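## Task

Get plate M60 read in the plate reader READER. Press the STAGE key so the stage comes out. If some plate is already sitting on the stage, move it, lid still on, onto recovery nest N6, lying flat within that nest's locators. Carry M60 from plate hotel H1 to regrip nest RG. Remove its lid and put the lid upright on lid park LP1. Put M60 on the reader stage lying flat within the locators, with its well A1 at the corner marked A1. Press START and wait for the lamp to turn green once more; from then on the stage has to remain in, otherwise the reading is lost. The other plates in H1 must stay as found, nothing may count as placed if only the gripper is holding it there at the end, and the hand must release and back away when finished.

## Robot and tools

ROBOT. A single six-joint arm (waist, shoulder, elbow, wrist pitch, wrist yaw, wrist roll) carrying a two-finger gripper. The fingers extend along the gripper's own +z axis and close along its y axis. end_effector_position is the point midway between the finger pads, roughly 1 cm back from the tips.

FRAME. All poses are in the scene frame: origin on the table surface under the arm base, +z up, +y to the left when facing along +x. Positions are metres; orientation is a quaternion written w first. The base may be slightly tilted, the printed hand position can be off (worse at long reach), and motions often finish a centimetre or more from the command, usually low. Moves of only a few mm may produce no motion at all.

execute_actions. Argument actions is a list holding zero or one item. An empty list just reports the current state. An action item has rows: 1 to 15 rows, each exactly 8 numbers [x, y, z, qw, qx, qy, qz, opening], an absolute gripper pose in the scene frame plus finger opening; and optional steps, 1 to 15 (default 15), each step lasting 1/30 s. One row is used per step and the last row repeats to fill remaining steps. A wait item has only steps (up to 300), counted from the previous result, so thinking time eats into it. opening runs from -1 (closed) to +1 (fully open, 0.094 m). Optional pictures (boolean) controls whether camera images come back. A call is refused, and nothing is sent, if the target lies more than 0.6 m from the last reported position along any gripper axis. Every step, the command is clipped to within 70 mm and 16 degrees of the measured pose; after the action ends the arm only continues to the last clipped pose, so check the result and send the remainder. Repeat the desired quaternion in every row, since the reported one drifts.

move. target is one 8-number row as above (absolute pose plus opening). speed is the path's top speed in m/s, 0.002 to 0.5, default 0.25; rotation is capped at twice that value in rad/s. The hand follows a straight line, lasting 0.5 to 10 s (longer paths stop short), turning the shorter way. It does not avoid obstacles, the hand lags and may overshoot the speed, and the opening is applied at the start. The result adds a move: line with the ending (done = settled near target; off_target, moving, held, fault) and limits (paced = pose was clipped; held = a check blocked some steps, after which the arm may speed up sharply), plus distance to target.

wait. seconds, 0 to 10; nothing new is commanded meanwhile.

zoom_image. camera is cam_head_left (896x504), cam_head_right (896x504) or cam_wrist (504x504); region is [x0, y0, x1, y1] in that image's pixels, origin top-left, at most 504 by 504.

finished_scene. scene is the number of the current scene. It is final and reports whether the goal was met; the result then gives the next task. Replying without any tool call ends everything.

RESULT LINES. The state line gives end_effector_position and end_effector_quat_wxyz. grip_measured is the measured opening on the command scale (may be off by about 1 mm, consistently). Joint positions and Joint velocities list waist, shoulder, elbow, wrist pitch, wrist yaw, wrist roll (rad, rad/s) then pad gap (m, m/s). Joint limits: waist -2.880 to 2.880, shoulder 0.000 to 3.142, elbow 0.000 to 3.019, wrist pitch -1.693 to 1.571, wrist yaw -1.571 to 1.571, wrist roll -2.094 to 2.094. 'pose unreachable' means the clearance check (which treats any mount under the base as arm) altered or blocked the command; HELD marks affected steps. 'Hand target' shows where the controller is currently driving. MOTOR HOT appears from 85 °C; at 100 °C an OVER-TEMPERATURE FAULT drops the arm. FAULT lines mark stops.

GRIPPING. To hold something, command an opening about 0.03 under grip_measured; a smaller margin grips lighter. Pads push roughly 50 to 62 N each, less on parts under about 2 mm thick, with a brief spike on first contact. Holding loads heats the motors, including while the operator is thinking, since the simulation keeps running during replies.

DEVICES. On the reader, STAGE is the lower key and START sits above it; press keys by pushing straight in until they switch. STAGE toggles the stage out or in; START runs a read and pulls an extended stage in. Never let the stage move while a plate on it is not seated inside the locators, and never send it in while a lid on it is not resting on a seated plate. H1 has 4 slots, slot 1 lowest; stored plates face short end forward and are home when pushed to the back stop. Releasing a plate well short of home can tip it off. A plate stored reversed shows a blank end; it may be slid out to read its label but must go back the same way round. Well A1 sits at the labelled short end, in the corner opposite the labelled long side. Deck labels identify the hotel, lid park and nests.

AVOID. Knocking or placing anything off the table, dropping or slipping objects, fast impacts, slamming, and commanding far past a contact point, which presses hard. Slow down near contact; an arm blocked by an object keeps pushing until given a new command.

Each tool is called after "Emit:" as name(argument=value, ...), one argument or row to a line, values as JSON.

## Session

Emit:
execute_actions(
  actions=[],
)

Scene clock: 0.00 s of 7000.00 s.
end_effector_position=(+0.6095, +0.3172, +0.1387) grip_measured=+1.000 end_effector_quat_wxyz=(-0.098, -0.108, +0.805, +0.575)
Joint positions: [ 0.436  2.146  1.806 -0.875 -0.82  -0.211  0.094]
Joint velocities: [-0.015 -0.005 -0.012 -0.012 -0.007 -0.125  0.   ]
Motor temperatures (°C, as the motors report them): [26 25 28 28 27 27]
Hand target: +0.616, +0.317, +0.141; -0.092, -0.110, +0.806, +0.575

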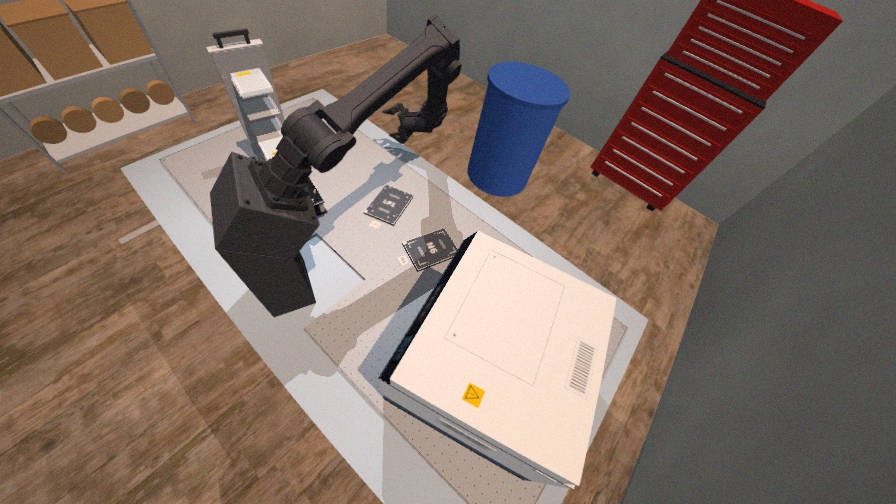

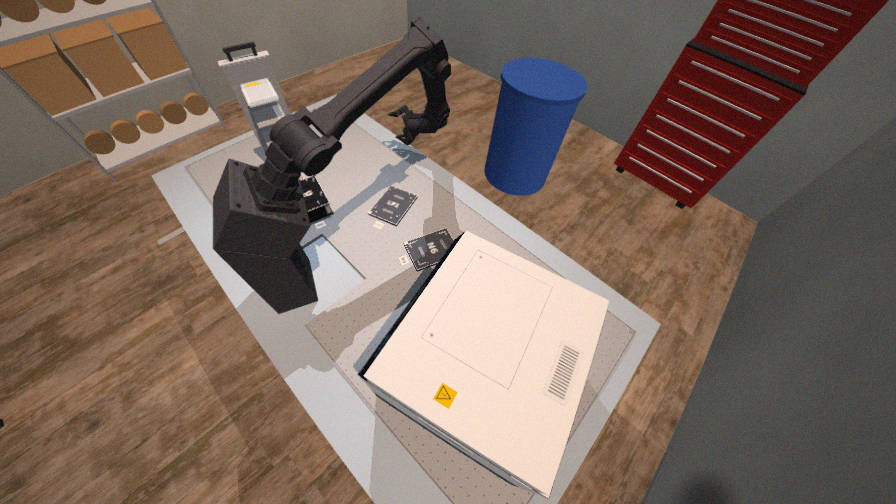

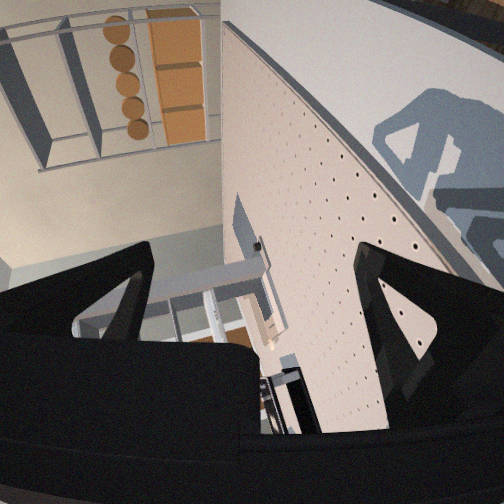

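Emit:
zoom_image(
  camera="cam_head_left",
  region=[180, 20, 520, 300],
)

Emit:
zoom_image(
  camera="cam_head_right",
  region=[260, 150, 660, 500],
)

Region (180, 20, 520, 300) of cam_head_left's 896x504 image, scaled by 1.482, with more detail than that image has; it fills the top 415 rows of this view, and the rest is white.

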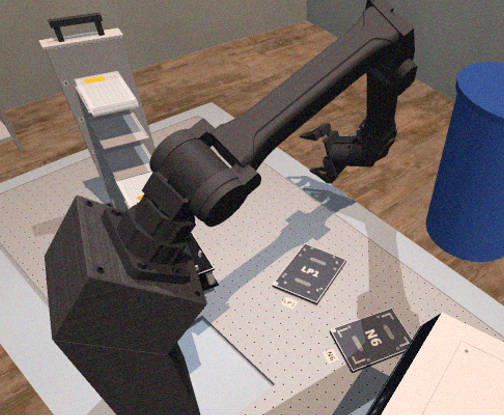

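Region (260, 150, 660, 500) of cam_head_right's 896x504 image, scaled by 1.260, with more detail than that image has; it fills the top 441 rows of this view, and the rest is white.

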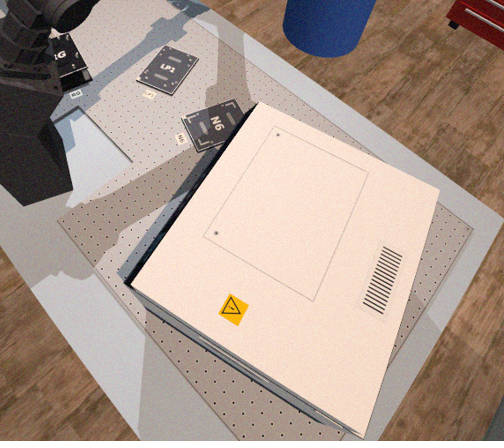

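Emit:
move(
  target=[0.45,0.1,0.35,0,0,1,0,1],
)

Scene clock: 26.00 s of 7000.00 s.
end_effector_position=(+0.4508, +0.1007, +0.3483) grip_measured=+1.000 end_effector_quat_wxyz=(+0.007, +0.002, +1.000, +0.002)
Joint positions: [ 0.73   1.128  0.896 -0.844  0.558  0.399  0.094]
Joint velocities: [-0.015  0.015 -0.007  0.017 -0.022 -0.022  0.   ]
Motor temperatures (°C, as the motors report them): [27 29 30 28 28 27]
Hand target: +0.447, +0.102, +0.350; +0.005, +0.004, +1.000, +0.002
Off the commanded pose: 0.002 m, 1 deg.
After step 90, 19.93 s passed at rest.
move: done

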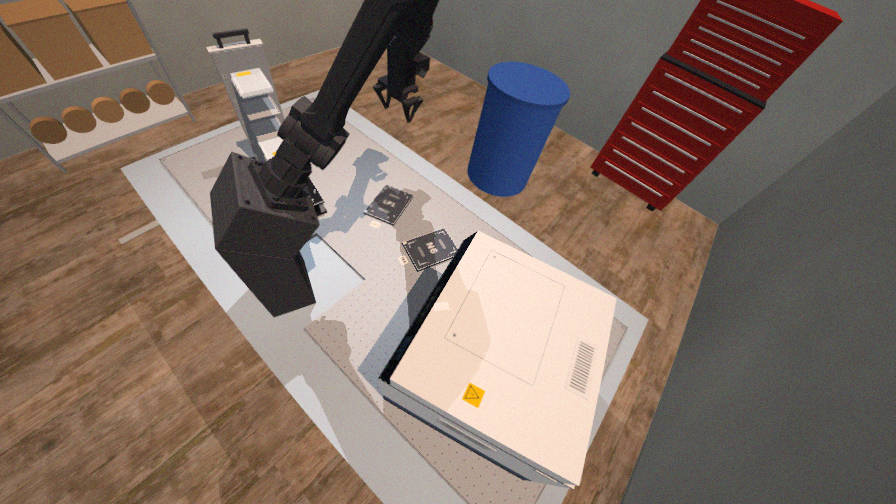

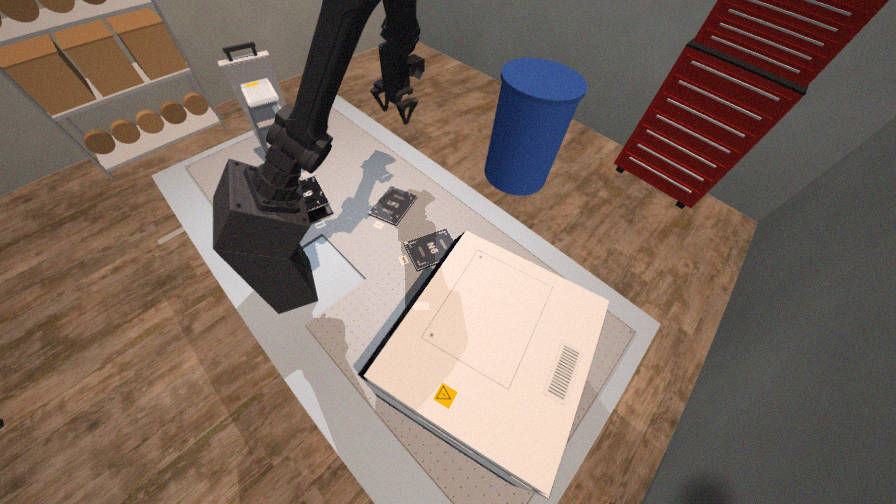

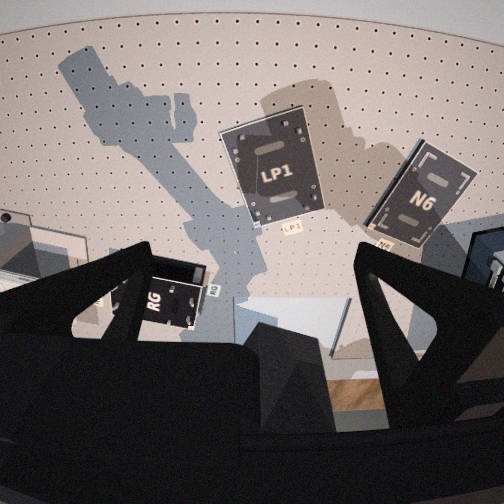

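Emit:
move(
  target=[0.4,0.0,0.25,0,0,0.866,-0.5,1],
)

Scene clock: 43.47 s of 7000.00 s.
end_effector_position=(+0.3995, +0.0035, +0.2501) grip_measured=+1.000 end_effector_quat_wxyz=(+0.008, -0.003, +0.868, -0.497)
Joint positions: [ 0.631  1.815  1.035 -1.675  1.324  1.568  0.094]
Joint velocities: [-0.005  0.005 -0.002 -0.027 -0.037  0.022  0.   ]
Motor temperatures (°C, as the motors report them): [26 28 30 28 28 27]
Hand target: +0.400, +0.001, +0.247; +0.005, +0.002, +0.865, -0.502
Off the commanded pose: 0.004 m, 1 deg.
After step 90, 11.50 s passed at rest.
move: done

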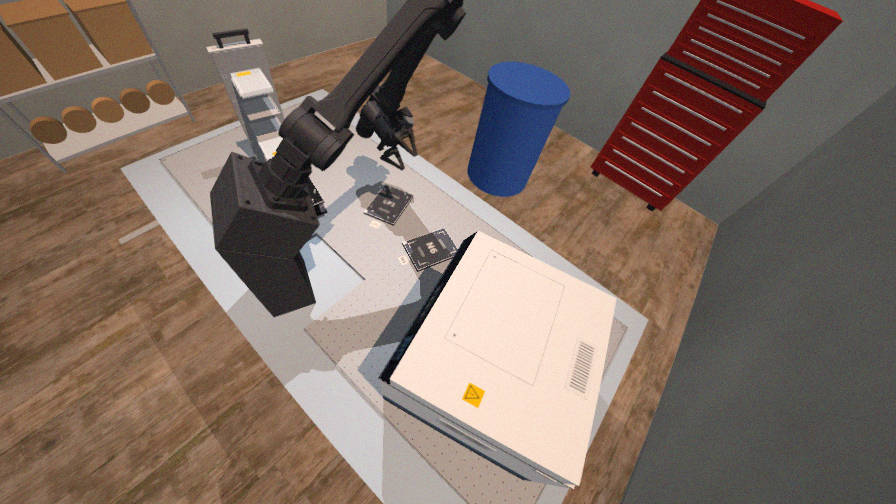

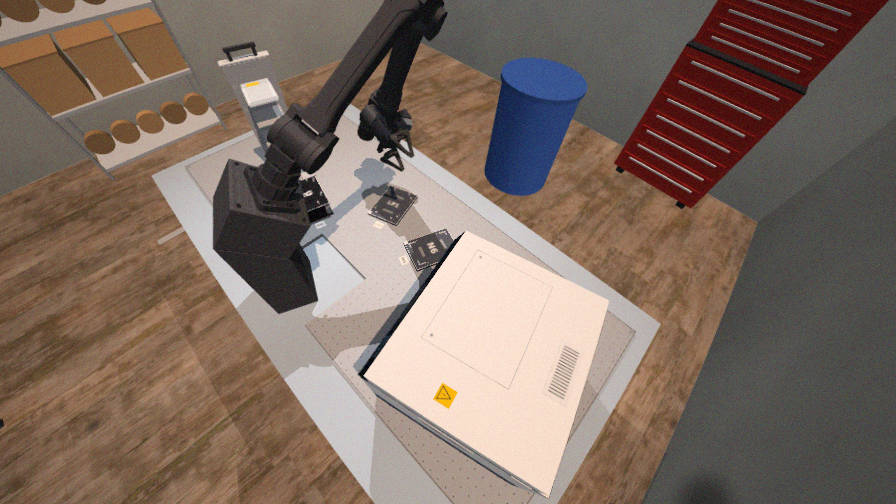

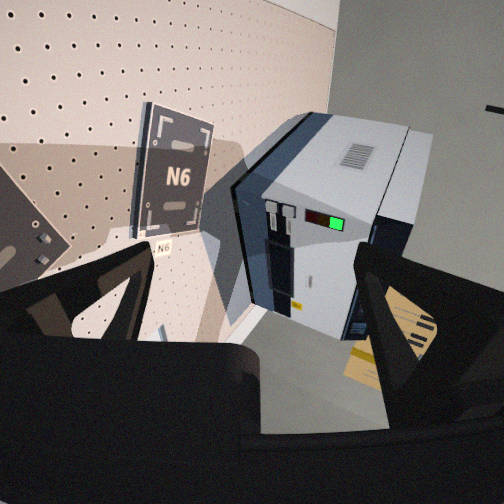

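Emit:
zoom_image(
  camera="cam_wrist",
  region=[200, 90, 460, 350],
)

Region (200, 90, 460, 350) of cam_wrist's 504x504 image, scaled by 1.938, with more detail than that image has.

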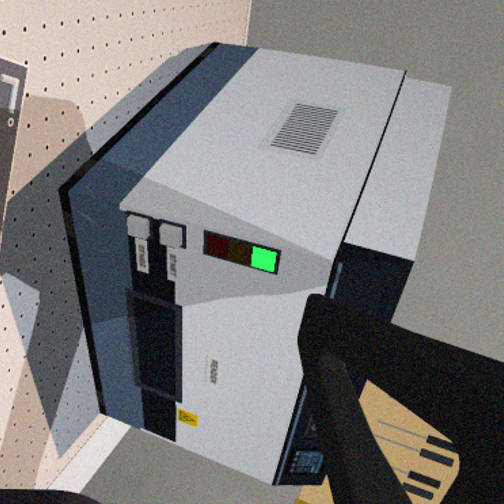

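Emit:
move(
  target=[0.4,0.05,0.22,0.5,0.5,0.5,-0.5,1],
)

Scene clock: 91.47 s of 7000.00 s.
end_effector_position=(+0.4006, +0.0033, +0.2506) grip_measured=+1.000 end_effector_quat_wxyz=(+0.019, +0.010, +0.867, -0.497)
Joint positions: [ 0.631  1.815  1.035 -1.681  1.331  1.606  0.094]
Joint velocities: [ 0.005  0.005  0.002 -0.007 -0.022 -0.007  0.   ]
Motor temperatures (°C, as the motors report them): [26 28 29 29 28 27]
Hand target: +0.401, +0.003, +0.250; +0.019, +0.009, +0.867, -0.497
Off the commanded pose: 0.056 m, 92 deg; orientation clipped at the last step of the last action.
After step 90, 41.43 s passed at rest.
move: held; limits=paced,held; held on 102 of 107 steps, including the last
pose unreachable: on one or more control steps of this call an arm could not follow its commanded pose, so it was not sent that pose on those steps. On the call's last step it was still not sent that pose. It may still have moved: this result reports where it is.
cause: the commanded pose would bring two parts of the arm too close to each other (its wrist (the part past joint 4) and its wrist camera, with joints 5 (wrist yaw) and 6 (wrist roll) between them).

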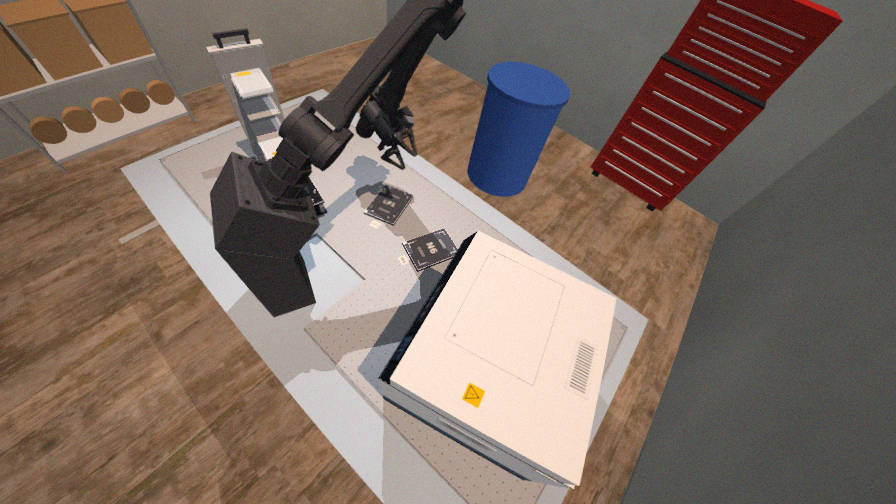

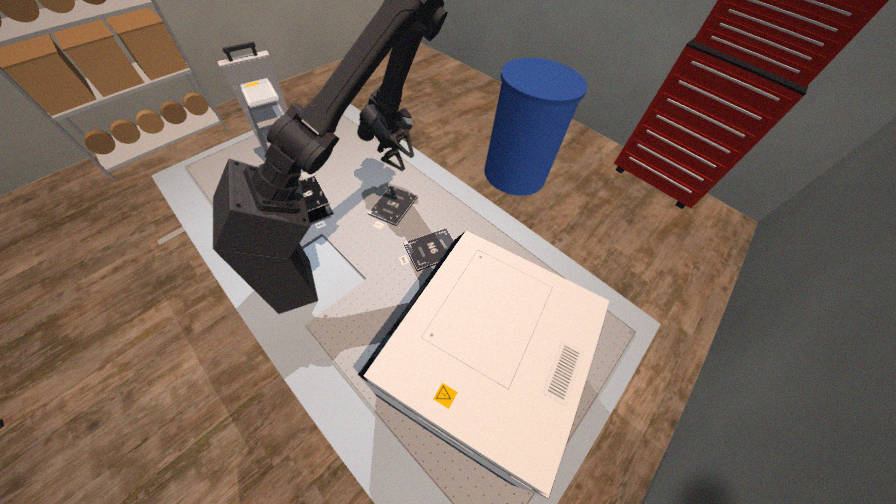

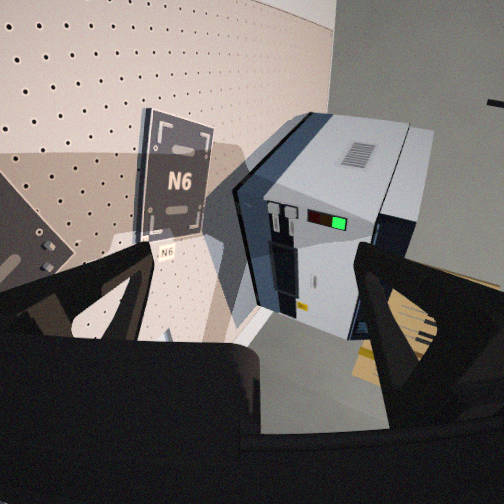

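Emit:
move(
  target=[0.4,-0.05,0.42,0,0,0.966,-0.259,1],
)

Scene clock: 110.57 s of 7000.00 s.
end_effector_position=(+0.3942, -0.0558, +0.4215) grip_measured=+1.000 end_effector_quat_wxyz=(-0.000, +0.013, +0.965, -0.261)
Joint positions: [ 0.687  0.898  0.834 -1.358  1.006  0.64   0.094]
Joint velocities: [-0.005 -0.005 -0.012 -0.017  0.007 -0.066  0.   ]
Motor temperatures (°C, as the motors report them): [26 28 29 28 28 27]
Hand target: +0.398, -0.052, +0.423; -0.002, +0.000, +0.966, -0.257
Off the commanded pose: 0.008 m, 2 deg.
After step 90, 14.43 s passed at rest.
move: done

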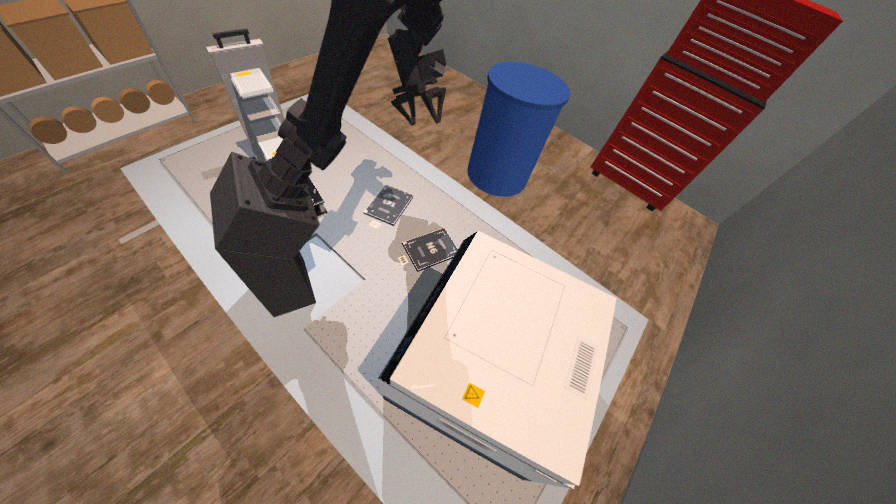

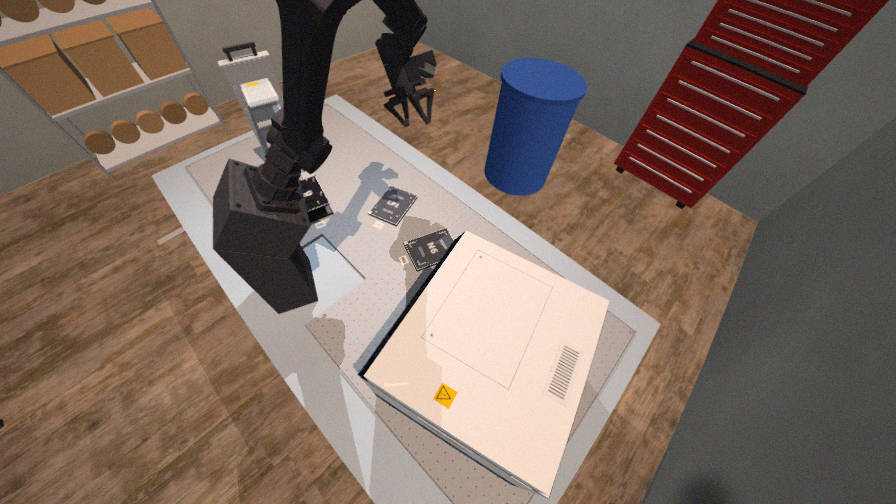

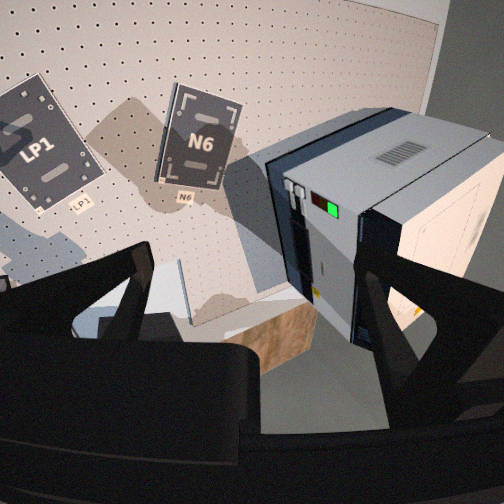

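Emit:
move(
  target=[0.29,-0.17,0.13,0.576,0.41,0.576,-0.41,-1],
)

Scene clock: 183.00 s of 7000.00 s.
end_effector_position=(+0.2936, -0.1684, +0.1228) grip_measured=-0.995 end_effector_quat_wxyz=(+0.388, +0.541, +0.622, -0.413)
Joint positions: [0.093 2.146 0.552 1.539 1.311 0.593 0.   ]
Joint velocities: [-0.015 -0.015 -0.017 -0.007 -0.022  0.037  0.   ]
Motor temperatures (°C, as the motors report them): [26 27 32 28 28 27]
Hand target: +0.292, -0.169, +0.122; +0.394, +0.549, +0.613, -0.410
Off the commanded pose: 0.008 m, 27 deg; orientation clipped at the last step of the last action.
joint sent to its limit — the command would take joint 4 (wrist pitch) past its upper limit, so that joint was sent only as far as its limit.
After step 90, 65.07 s passed at rest.
move: off_target; limits=paced

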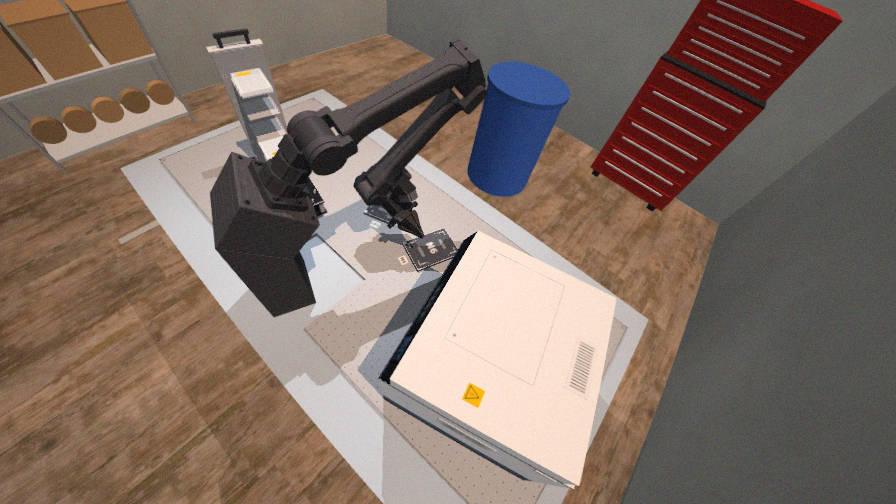

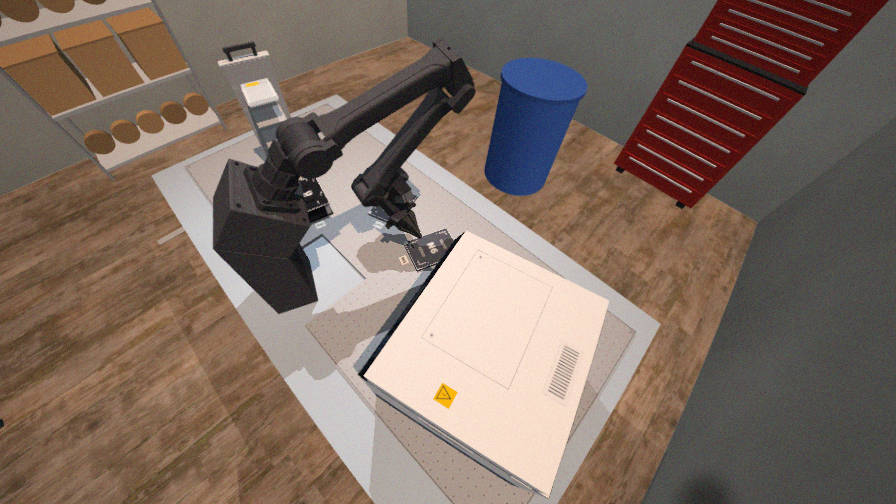

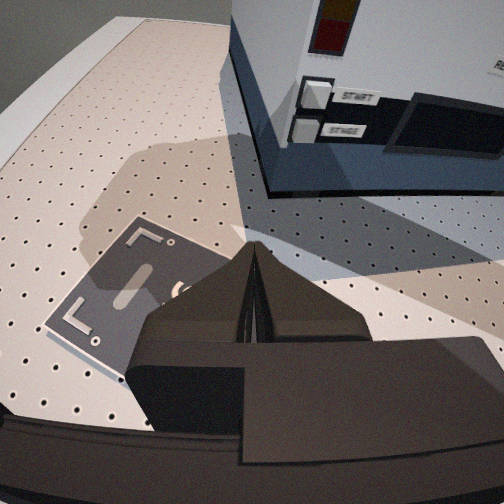

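Emit:
move(
  target=[0.25,-0.25,0.12,0.388,0.541,0.622,-0.413,-1],
  speed=0.1,
)

Scene clock: 205.60 s of 7000.00 s.
end_effector_position=(+0.2610, -0.2560, +0.1140) grip_measured=-0.995 end_effector_quat_wxyz=(+0.380, +0.548, +0.620, -0.414)
Joint positions: [-0.176  2.146  0.537  1.539  1.05   0.604  0.   ]
Joint velocities: [ 0.005 -0.005 -0.007  0.002  0.007 -0.081 -0.001]
Motor temperatures (°C, as the motors report them): [26 28 31 29 28 27]
Hand target: +0.250, -0.252, +0.120; +0.375, +0.550, +0.622, -0.414
Off the commanded pose: 0.014 m, 1 deg.
joint sent to its limit — the command would take joint 4 (wrist pitch) past its upper limit, so that joint was sent only as far as its limit.
After step 90, 18.33 s passed at rest.
move: off_target

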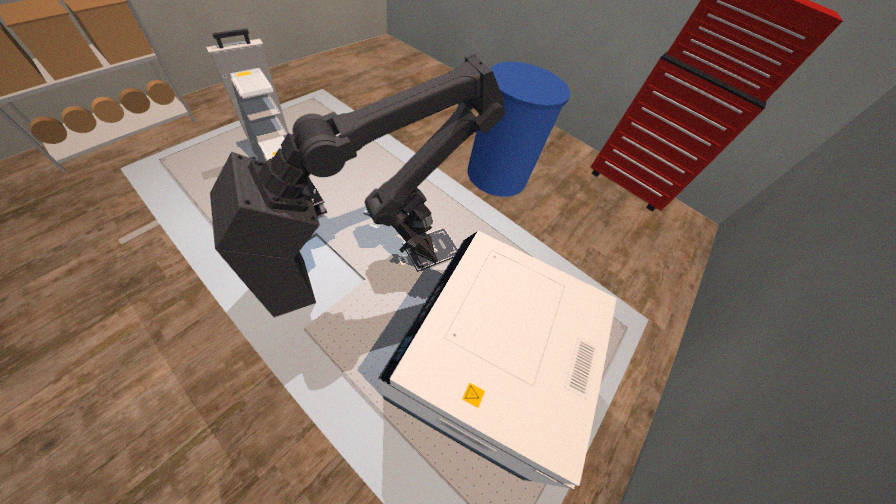

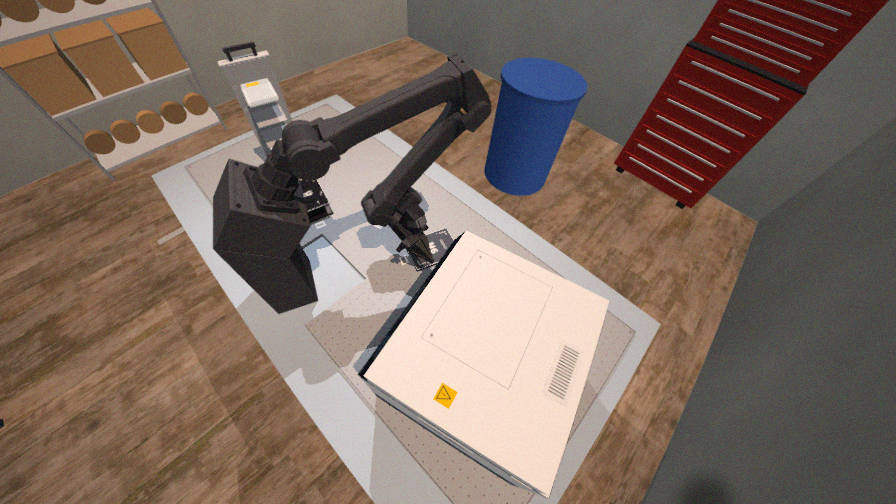

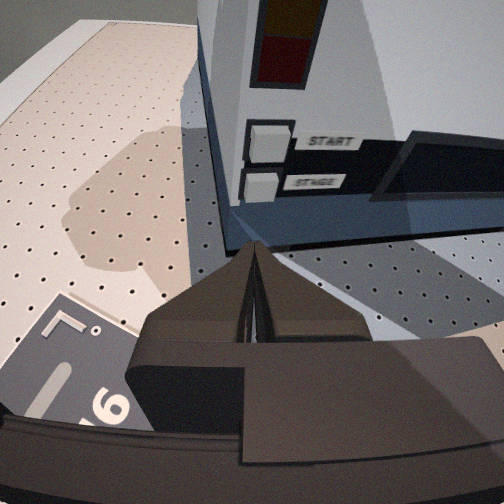

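Emit:
move(
  target=[0.259,-0.30,0.115,0.301,0.594,0.662,-0.344,-1],
  speed=0.06,
)

Scene clock: 230.67 s of 7000.00 s.
end_effector_position=(+0.2709, -0.3038, +0.1119) grip_measured=-0.995 end_effector_quat_wxyz=(+0.310, +0.590, +0.662, -0.342)
Joint positions: [-0.339  1.887  0.522  1.062  0.727  0.769  0.   ]
Joint velocities: [-0.024  0.005  0.012  0.002  0.066 -0.022 -0.001]
Motor temperatures (°C, as the motors report them): [26 28 33 29 28 27]
Hand target: +0.259, -0.301, +0.116; +0.300, +0.595, +0.661, -0.345
Off the commanded pose: 0.013 m, 1 deg.
After step 90, 19.73 s passed at rest.
move: off_target

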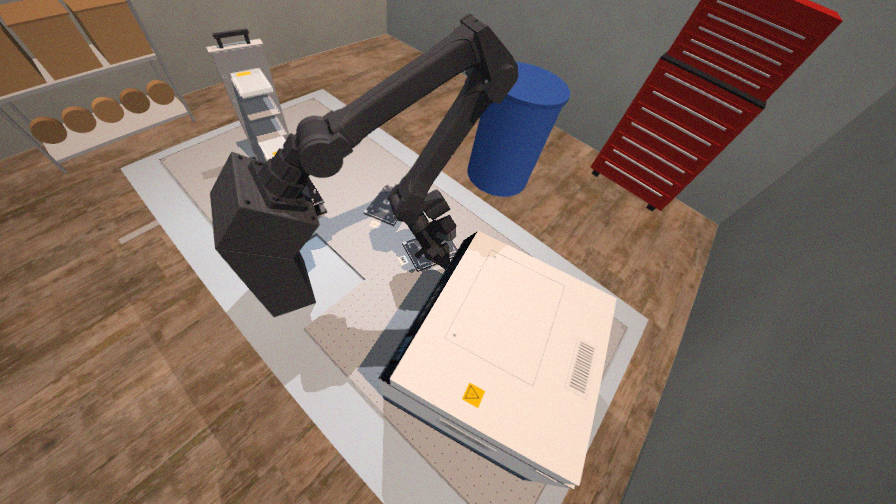

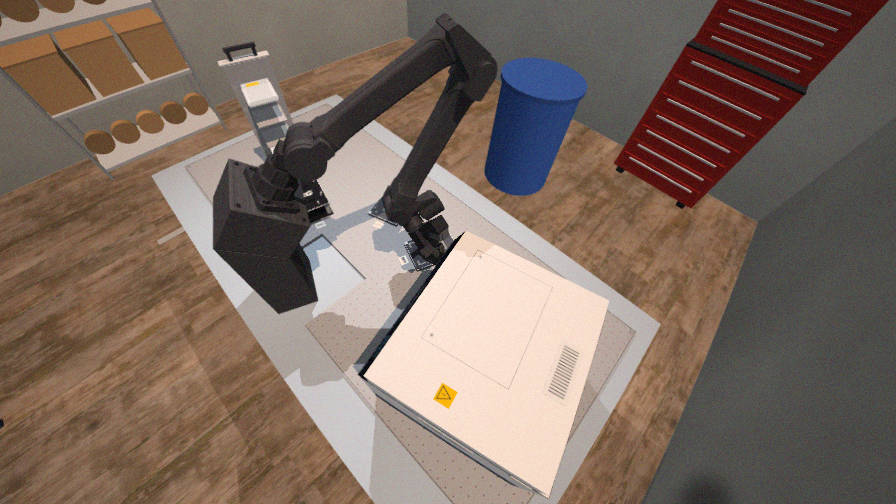

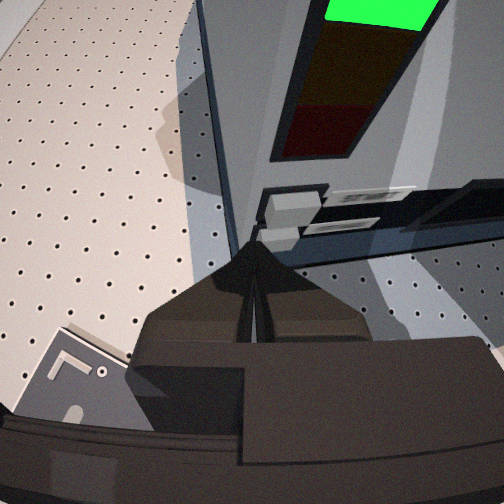

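Emit:
move(
  target=[0.243,-0.30,0.085,0.301,0.594,0.662,-0.344,-1],
  speed=0.04,
)

Scene clock: 244.50 s of 7000.00 s.
end_effector_position=(+0.2438, -0.2953, +0.0846) grip_measured=-0.995 end_effector_quat_wxyz=(+0.295, +0.590, +0.668, -0.344)
Joint positions: [-0.349  2.015  0.537  1.141  0.714  0.769  0.   ]
Joint velocities: [-0.005  0.005 -0.007  0.007 -0.037 -0.022 -0.001]
Motor temperatures (°C, as the motors report them): [26 28 32 29 28 27]
Hand target: +0.243, -0.300, +0.084; +0.301, +0.594, +0.662, -0.344
Off the commanded pose: 0.005 m, 1 deg.
After step 90, 9.57 s passed at rest.
move: done

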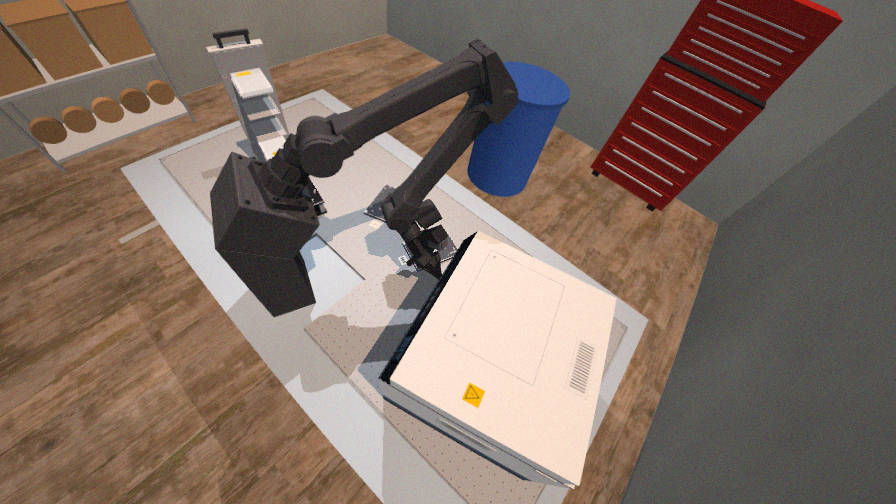

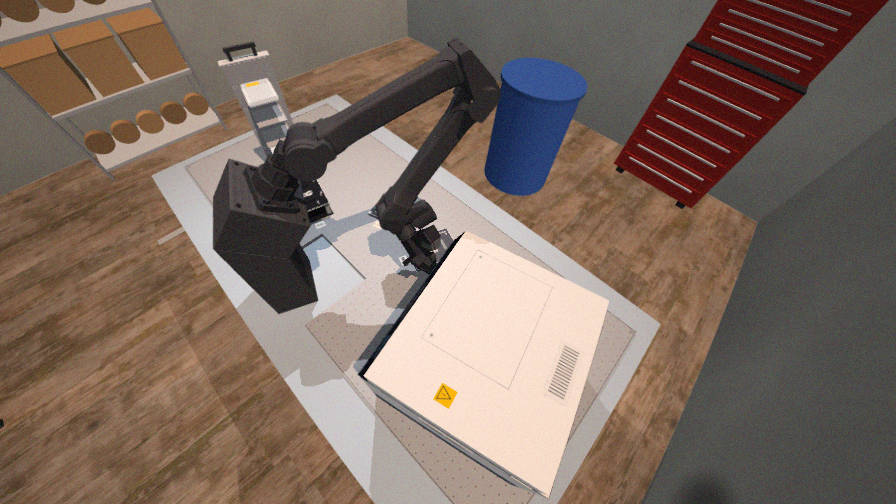

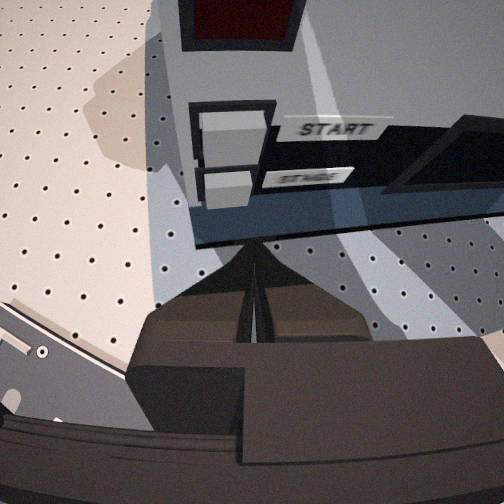

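Emit:
move(
  target=[0.254,-0.295,0.106,0.301,0.594,0.662,-0.344,-1],
  speed=0.04,
)

Scene clock: 256.17 s of 7000.00 s.
end_effector_position=(+0.2612, -0.3050, +0.1035) grip_measured=-0.995 end_effector_quat_wxyz=(+0.311, +0.592, +0.658, -0.346)
Joint positions: [-0.349  1.937  0.53   1.106  0.729  0.771  0.   ]
Joint velocities: [ 0.005 -0.005 -0.012 -0.007 -0.11   0.037 -0.001]
Motor temperatures (°C, as the motors report them): [26 28 31 29 28 27]
Hand target: +0.254, -0.295, +0.106; +0.301, +0.594, +0.662, -0.344
Off the commanded pose: 0.013 m, 1 deg.
After step 90, 7.77 s passed at rest.
move: off_target

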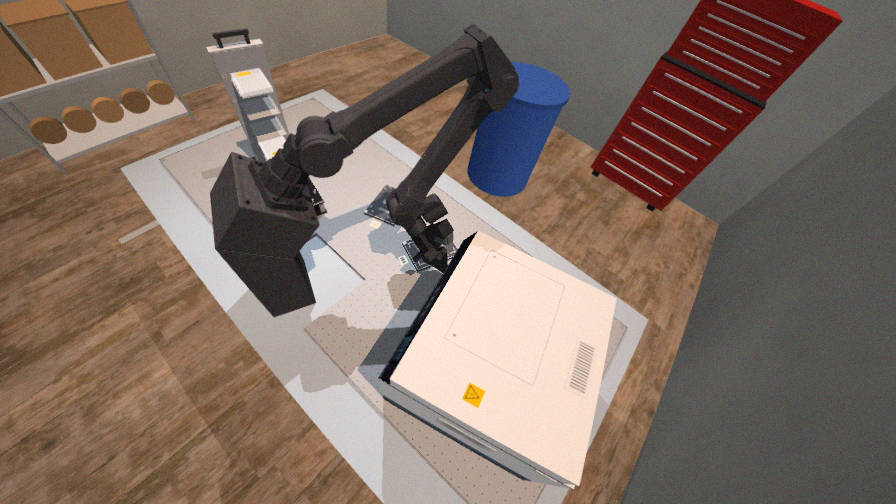

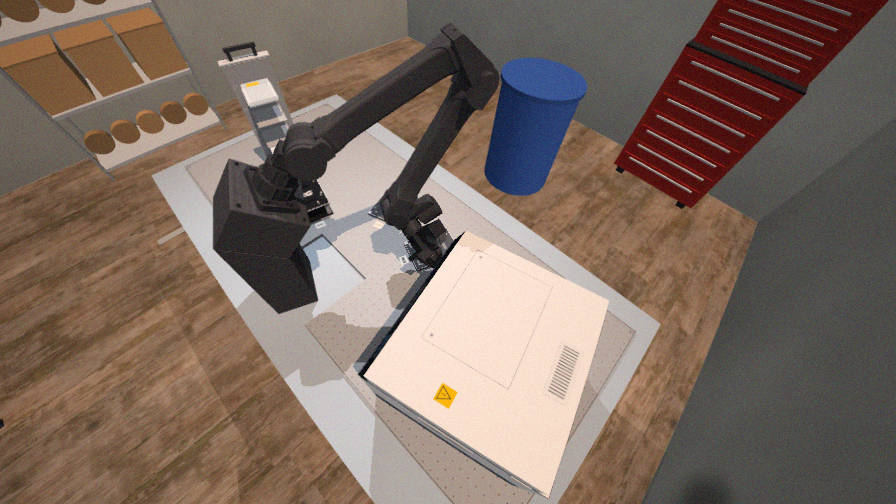

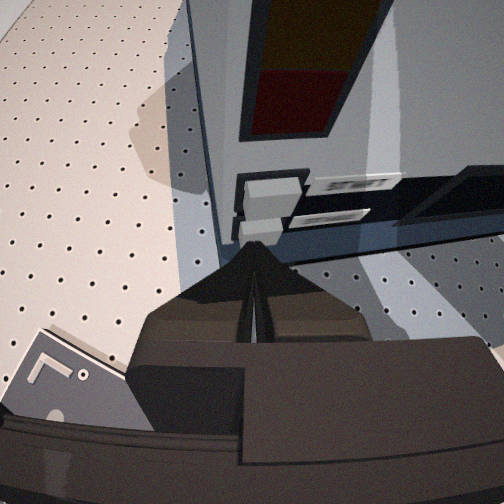

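Emit:
move(
  target=[0.257,-0.325,0.108,0.301,0.594,0.662,-0.344,-1],
  speed=0.02,
)

Scene clock: 267.30 s of 7000.00 s.
end_effector_position=(+0.2589, -0.3107, +0.1011) grip_measured=-0.995 end_effector_quat_wxyz=(+0.297, +0.594, +0.670, -0.332)
Joint positions: [-0.379  1.917  0.53   1.06   0.664  0.767  0.   ]
Joint velocities: [-0.005 -0.015  0.012 -0.017  0.022 -0.037 -0.001]
Motor temperatures (°C, as the motors report them): [26 28 32 29 28 27]
Hand target: +0.257, -0.325, +0.109; +0.301, +0.594, +0.662, -0.344
Off the commanded pose: 0.016 m, 2 deg.
After step 90, 6.87 s passed at rest.
move: off_target

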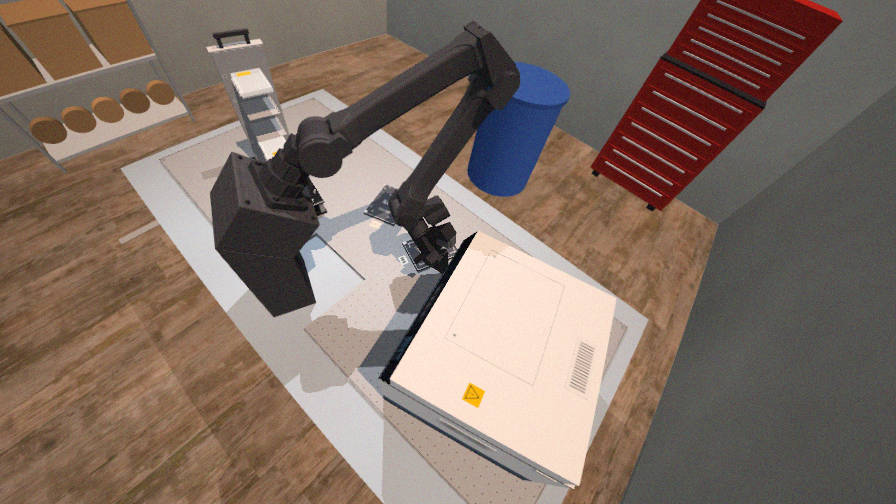

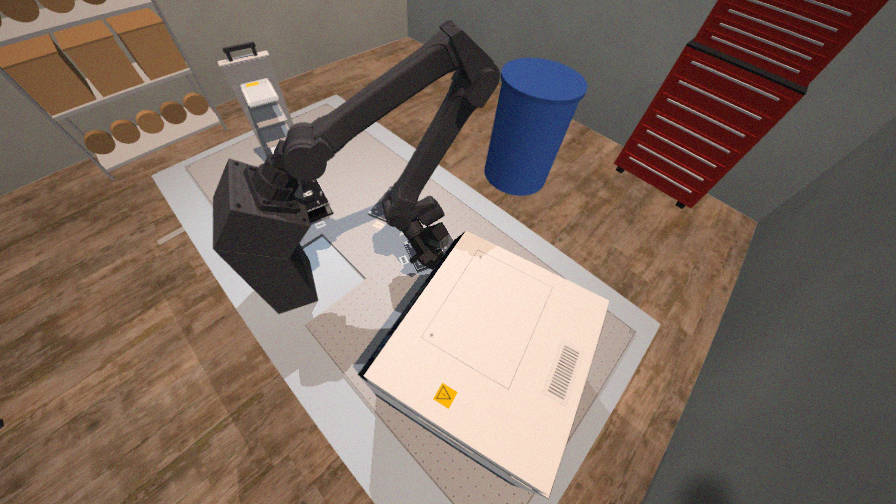

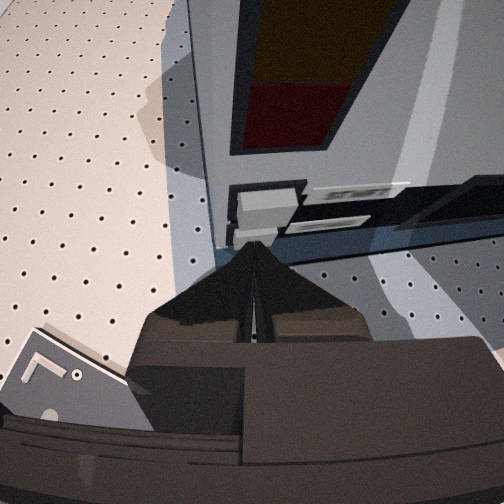

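Emit:
move(
  target=[0.257,-0.34,0.108,0.301,0.594,0.662,-0.344,-1],
  speed=0.02,
)

Scene clock: 275.30 s of 7000.00 s.
end_effector_position=(+0.2557, -0.3147, +0.0980) grip_measured=-0.996 end_effector_quat_wxyz=(+0.287, +0.592, +0.679, -0.325)
Joint positions: [-0.4    1.915  0.532  1.042  0.623  0.752  0.   ]
Joint velocities: [-0.005  0.015 -0.007 -0.002  0.066  0.007 -0.001]
Motor temperatures (°C, as the motors report them): [26 29 31 29 28 27]
Hand target: +0.256, -0.340, +0.109; +0.301, +0.594, +0.662, -0.344
Off the commanded pose: 0.027 m, 3 deg.
After step 90, 3.27 s passed at rest.
move: off_target

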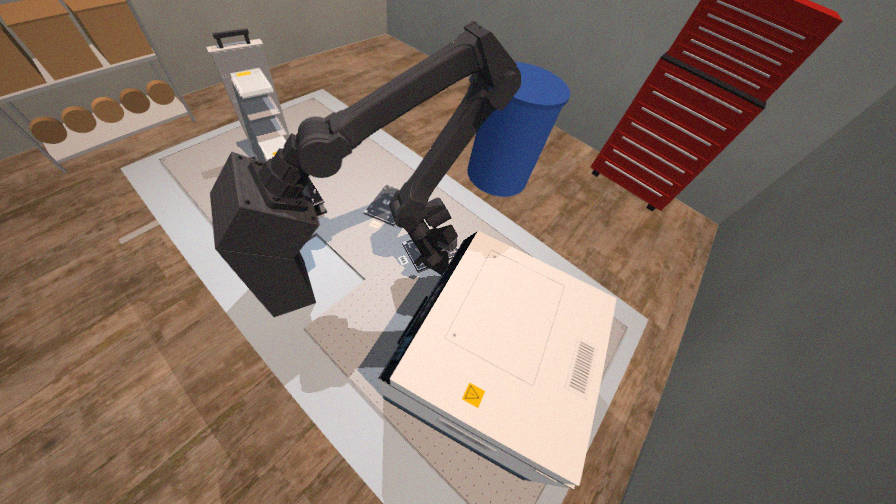

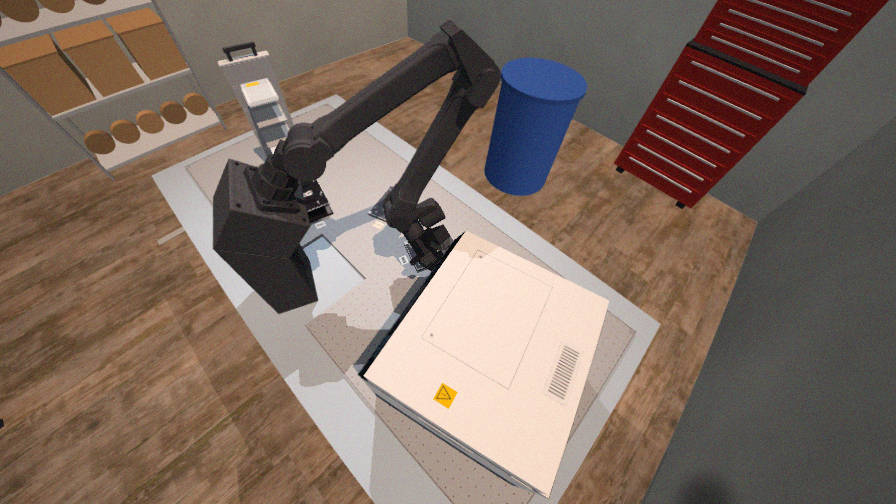

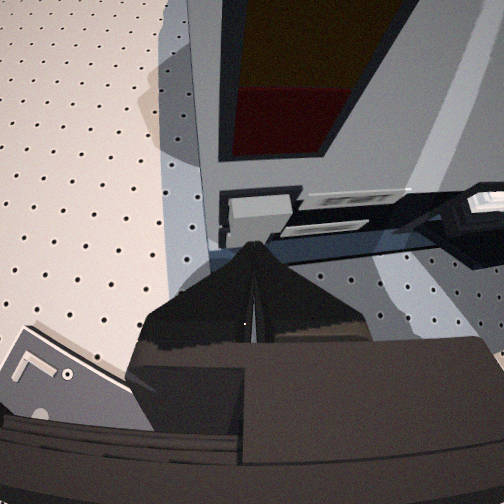

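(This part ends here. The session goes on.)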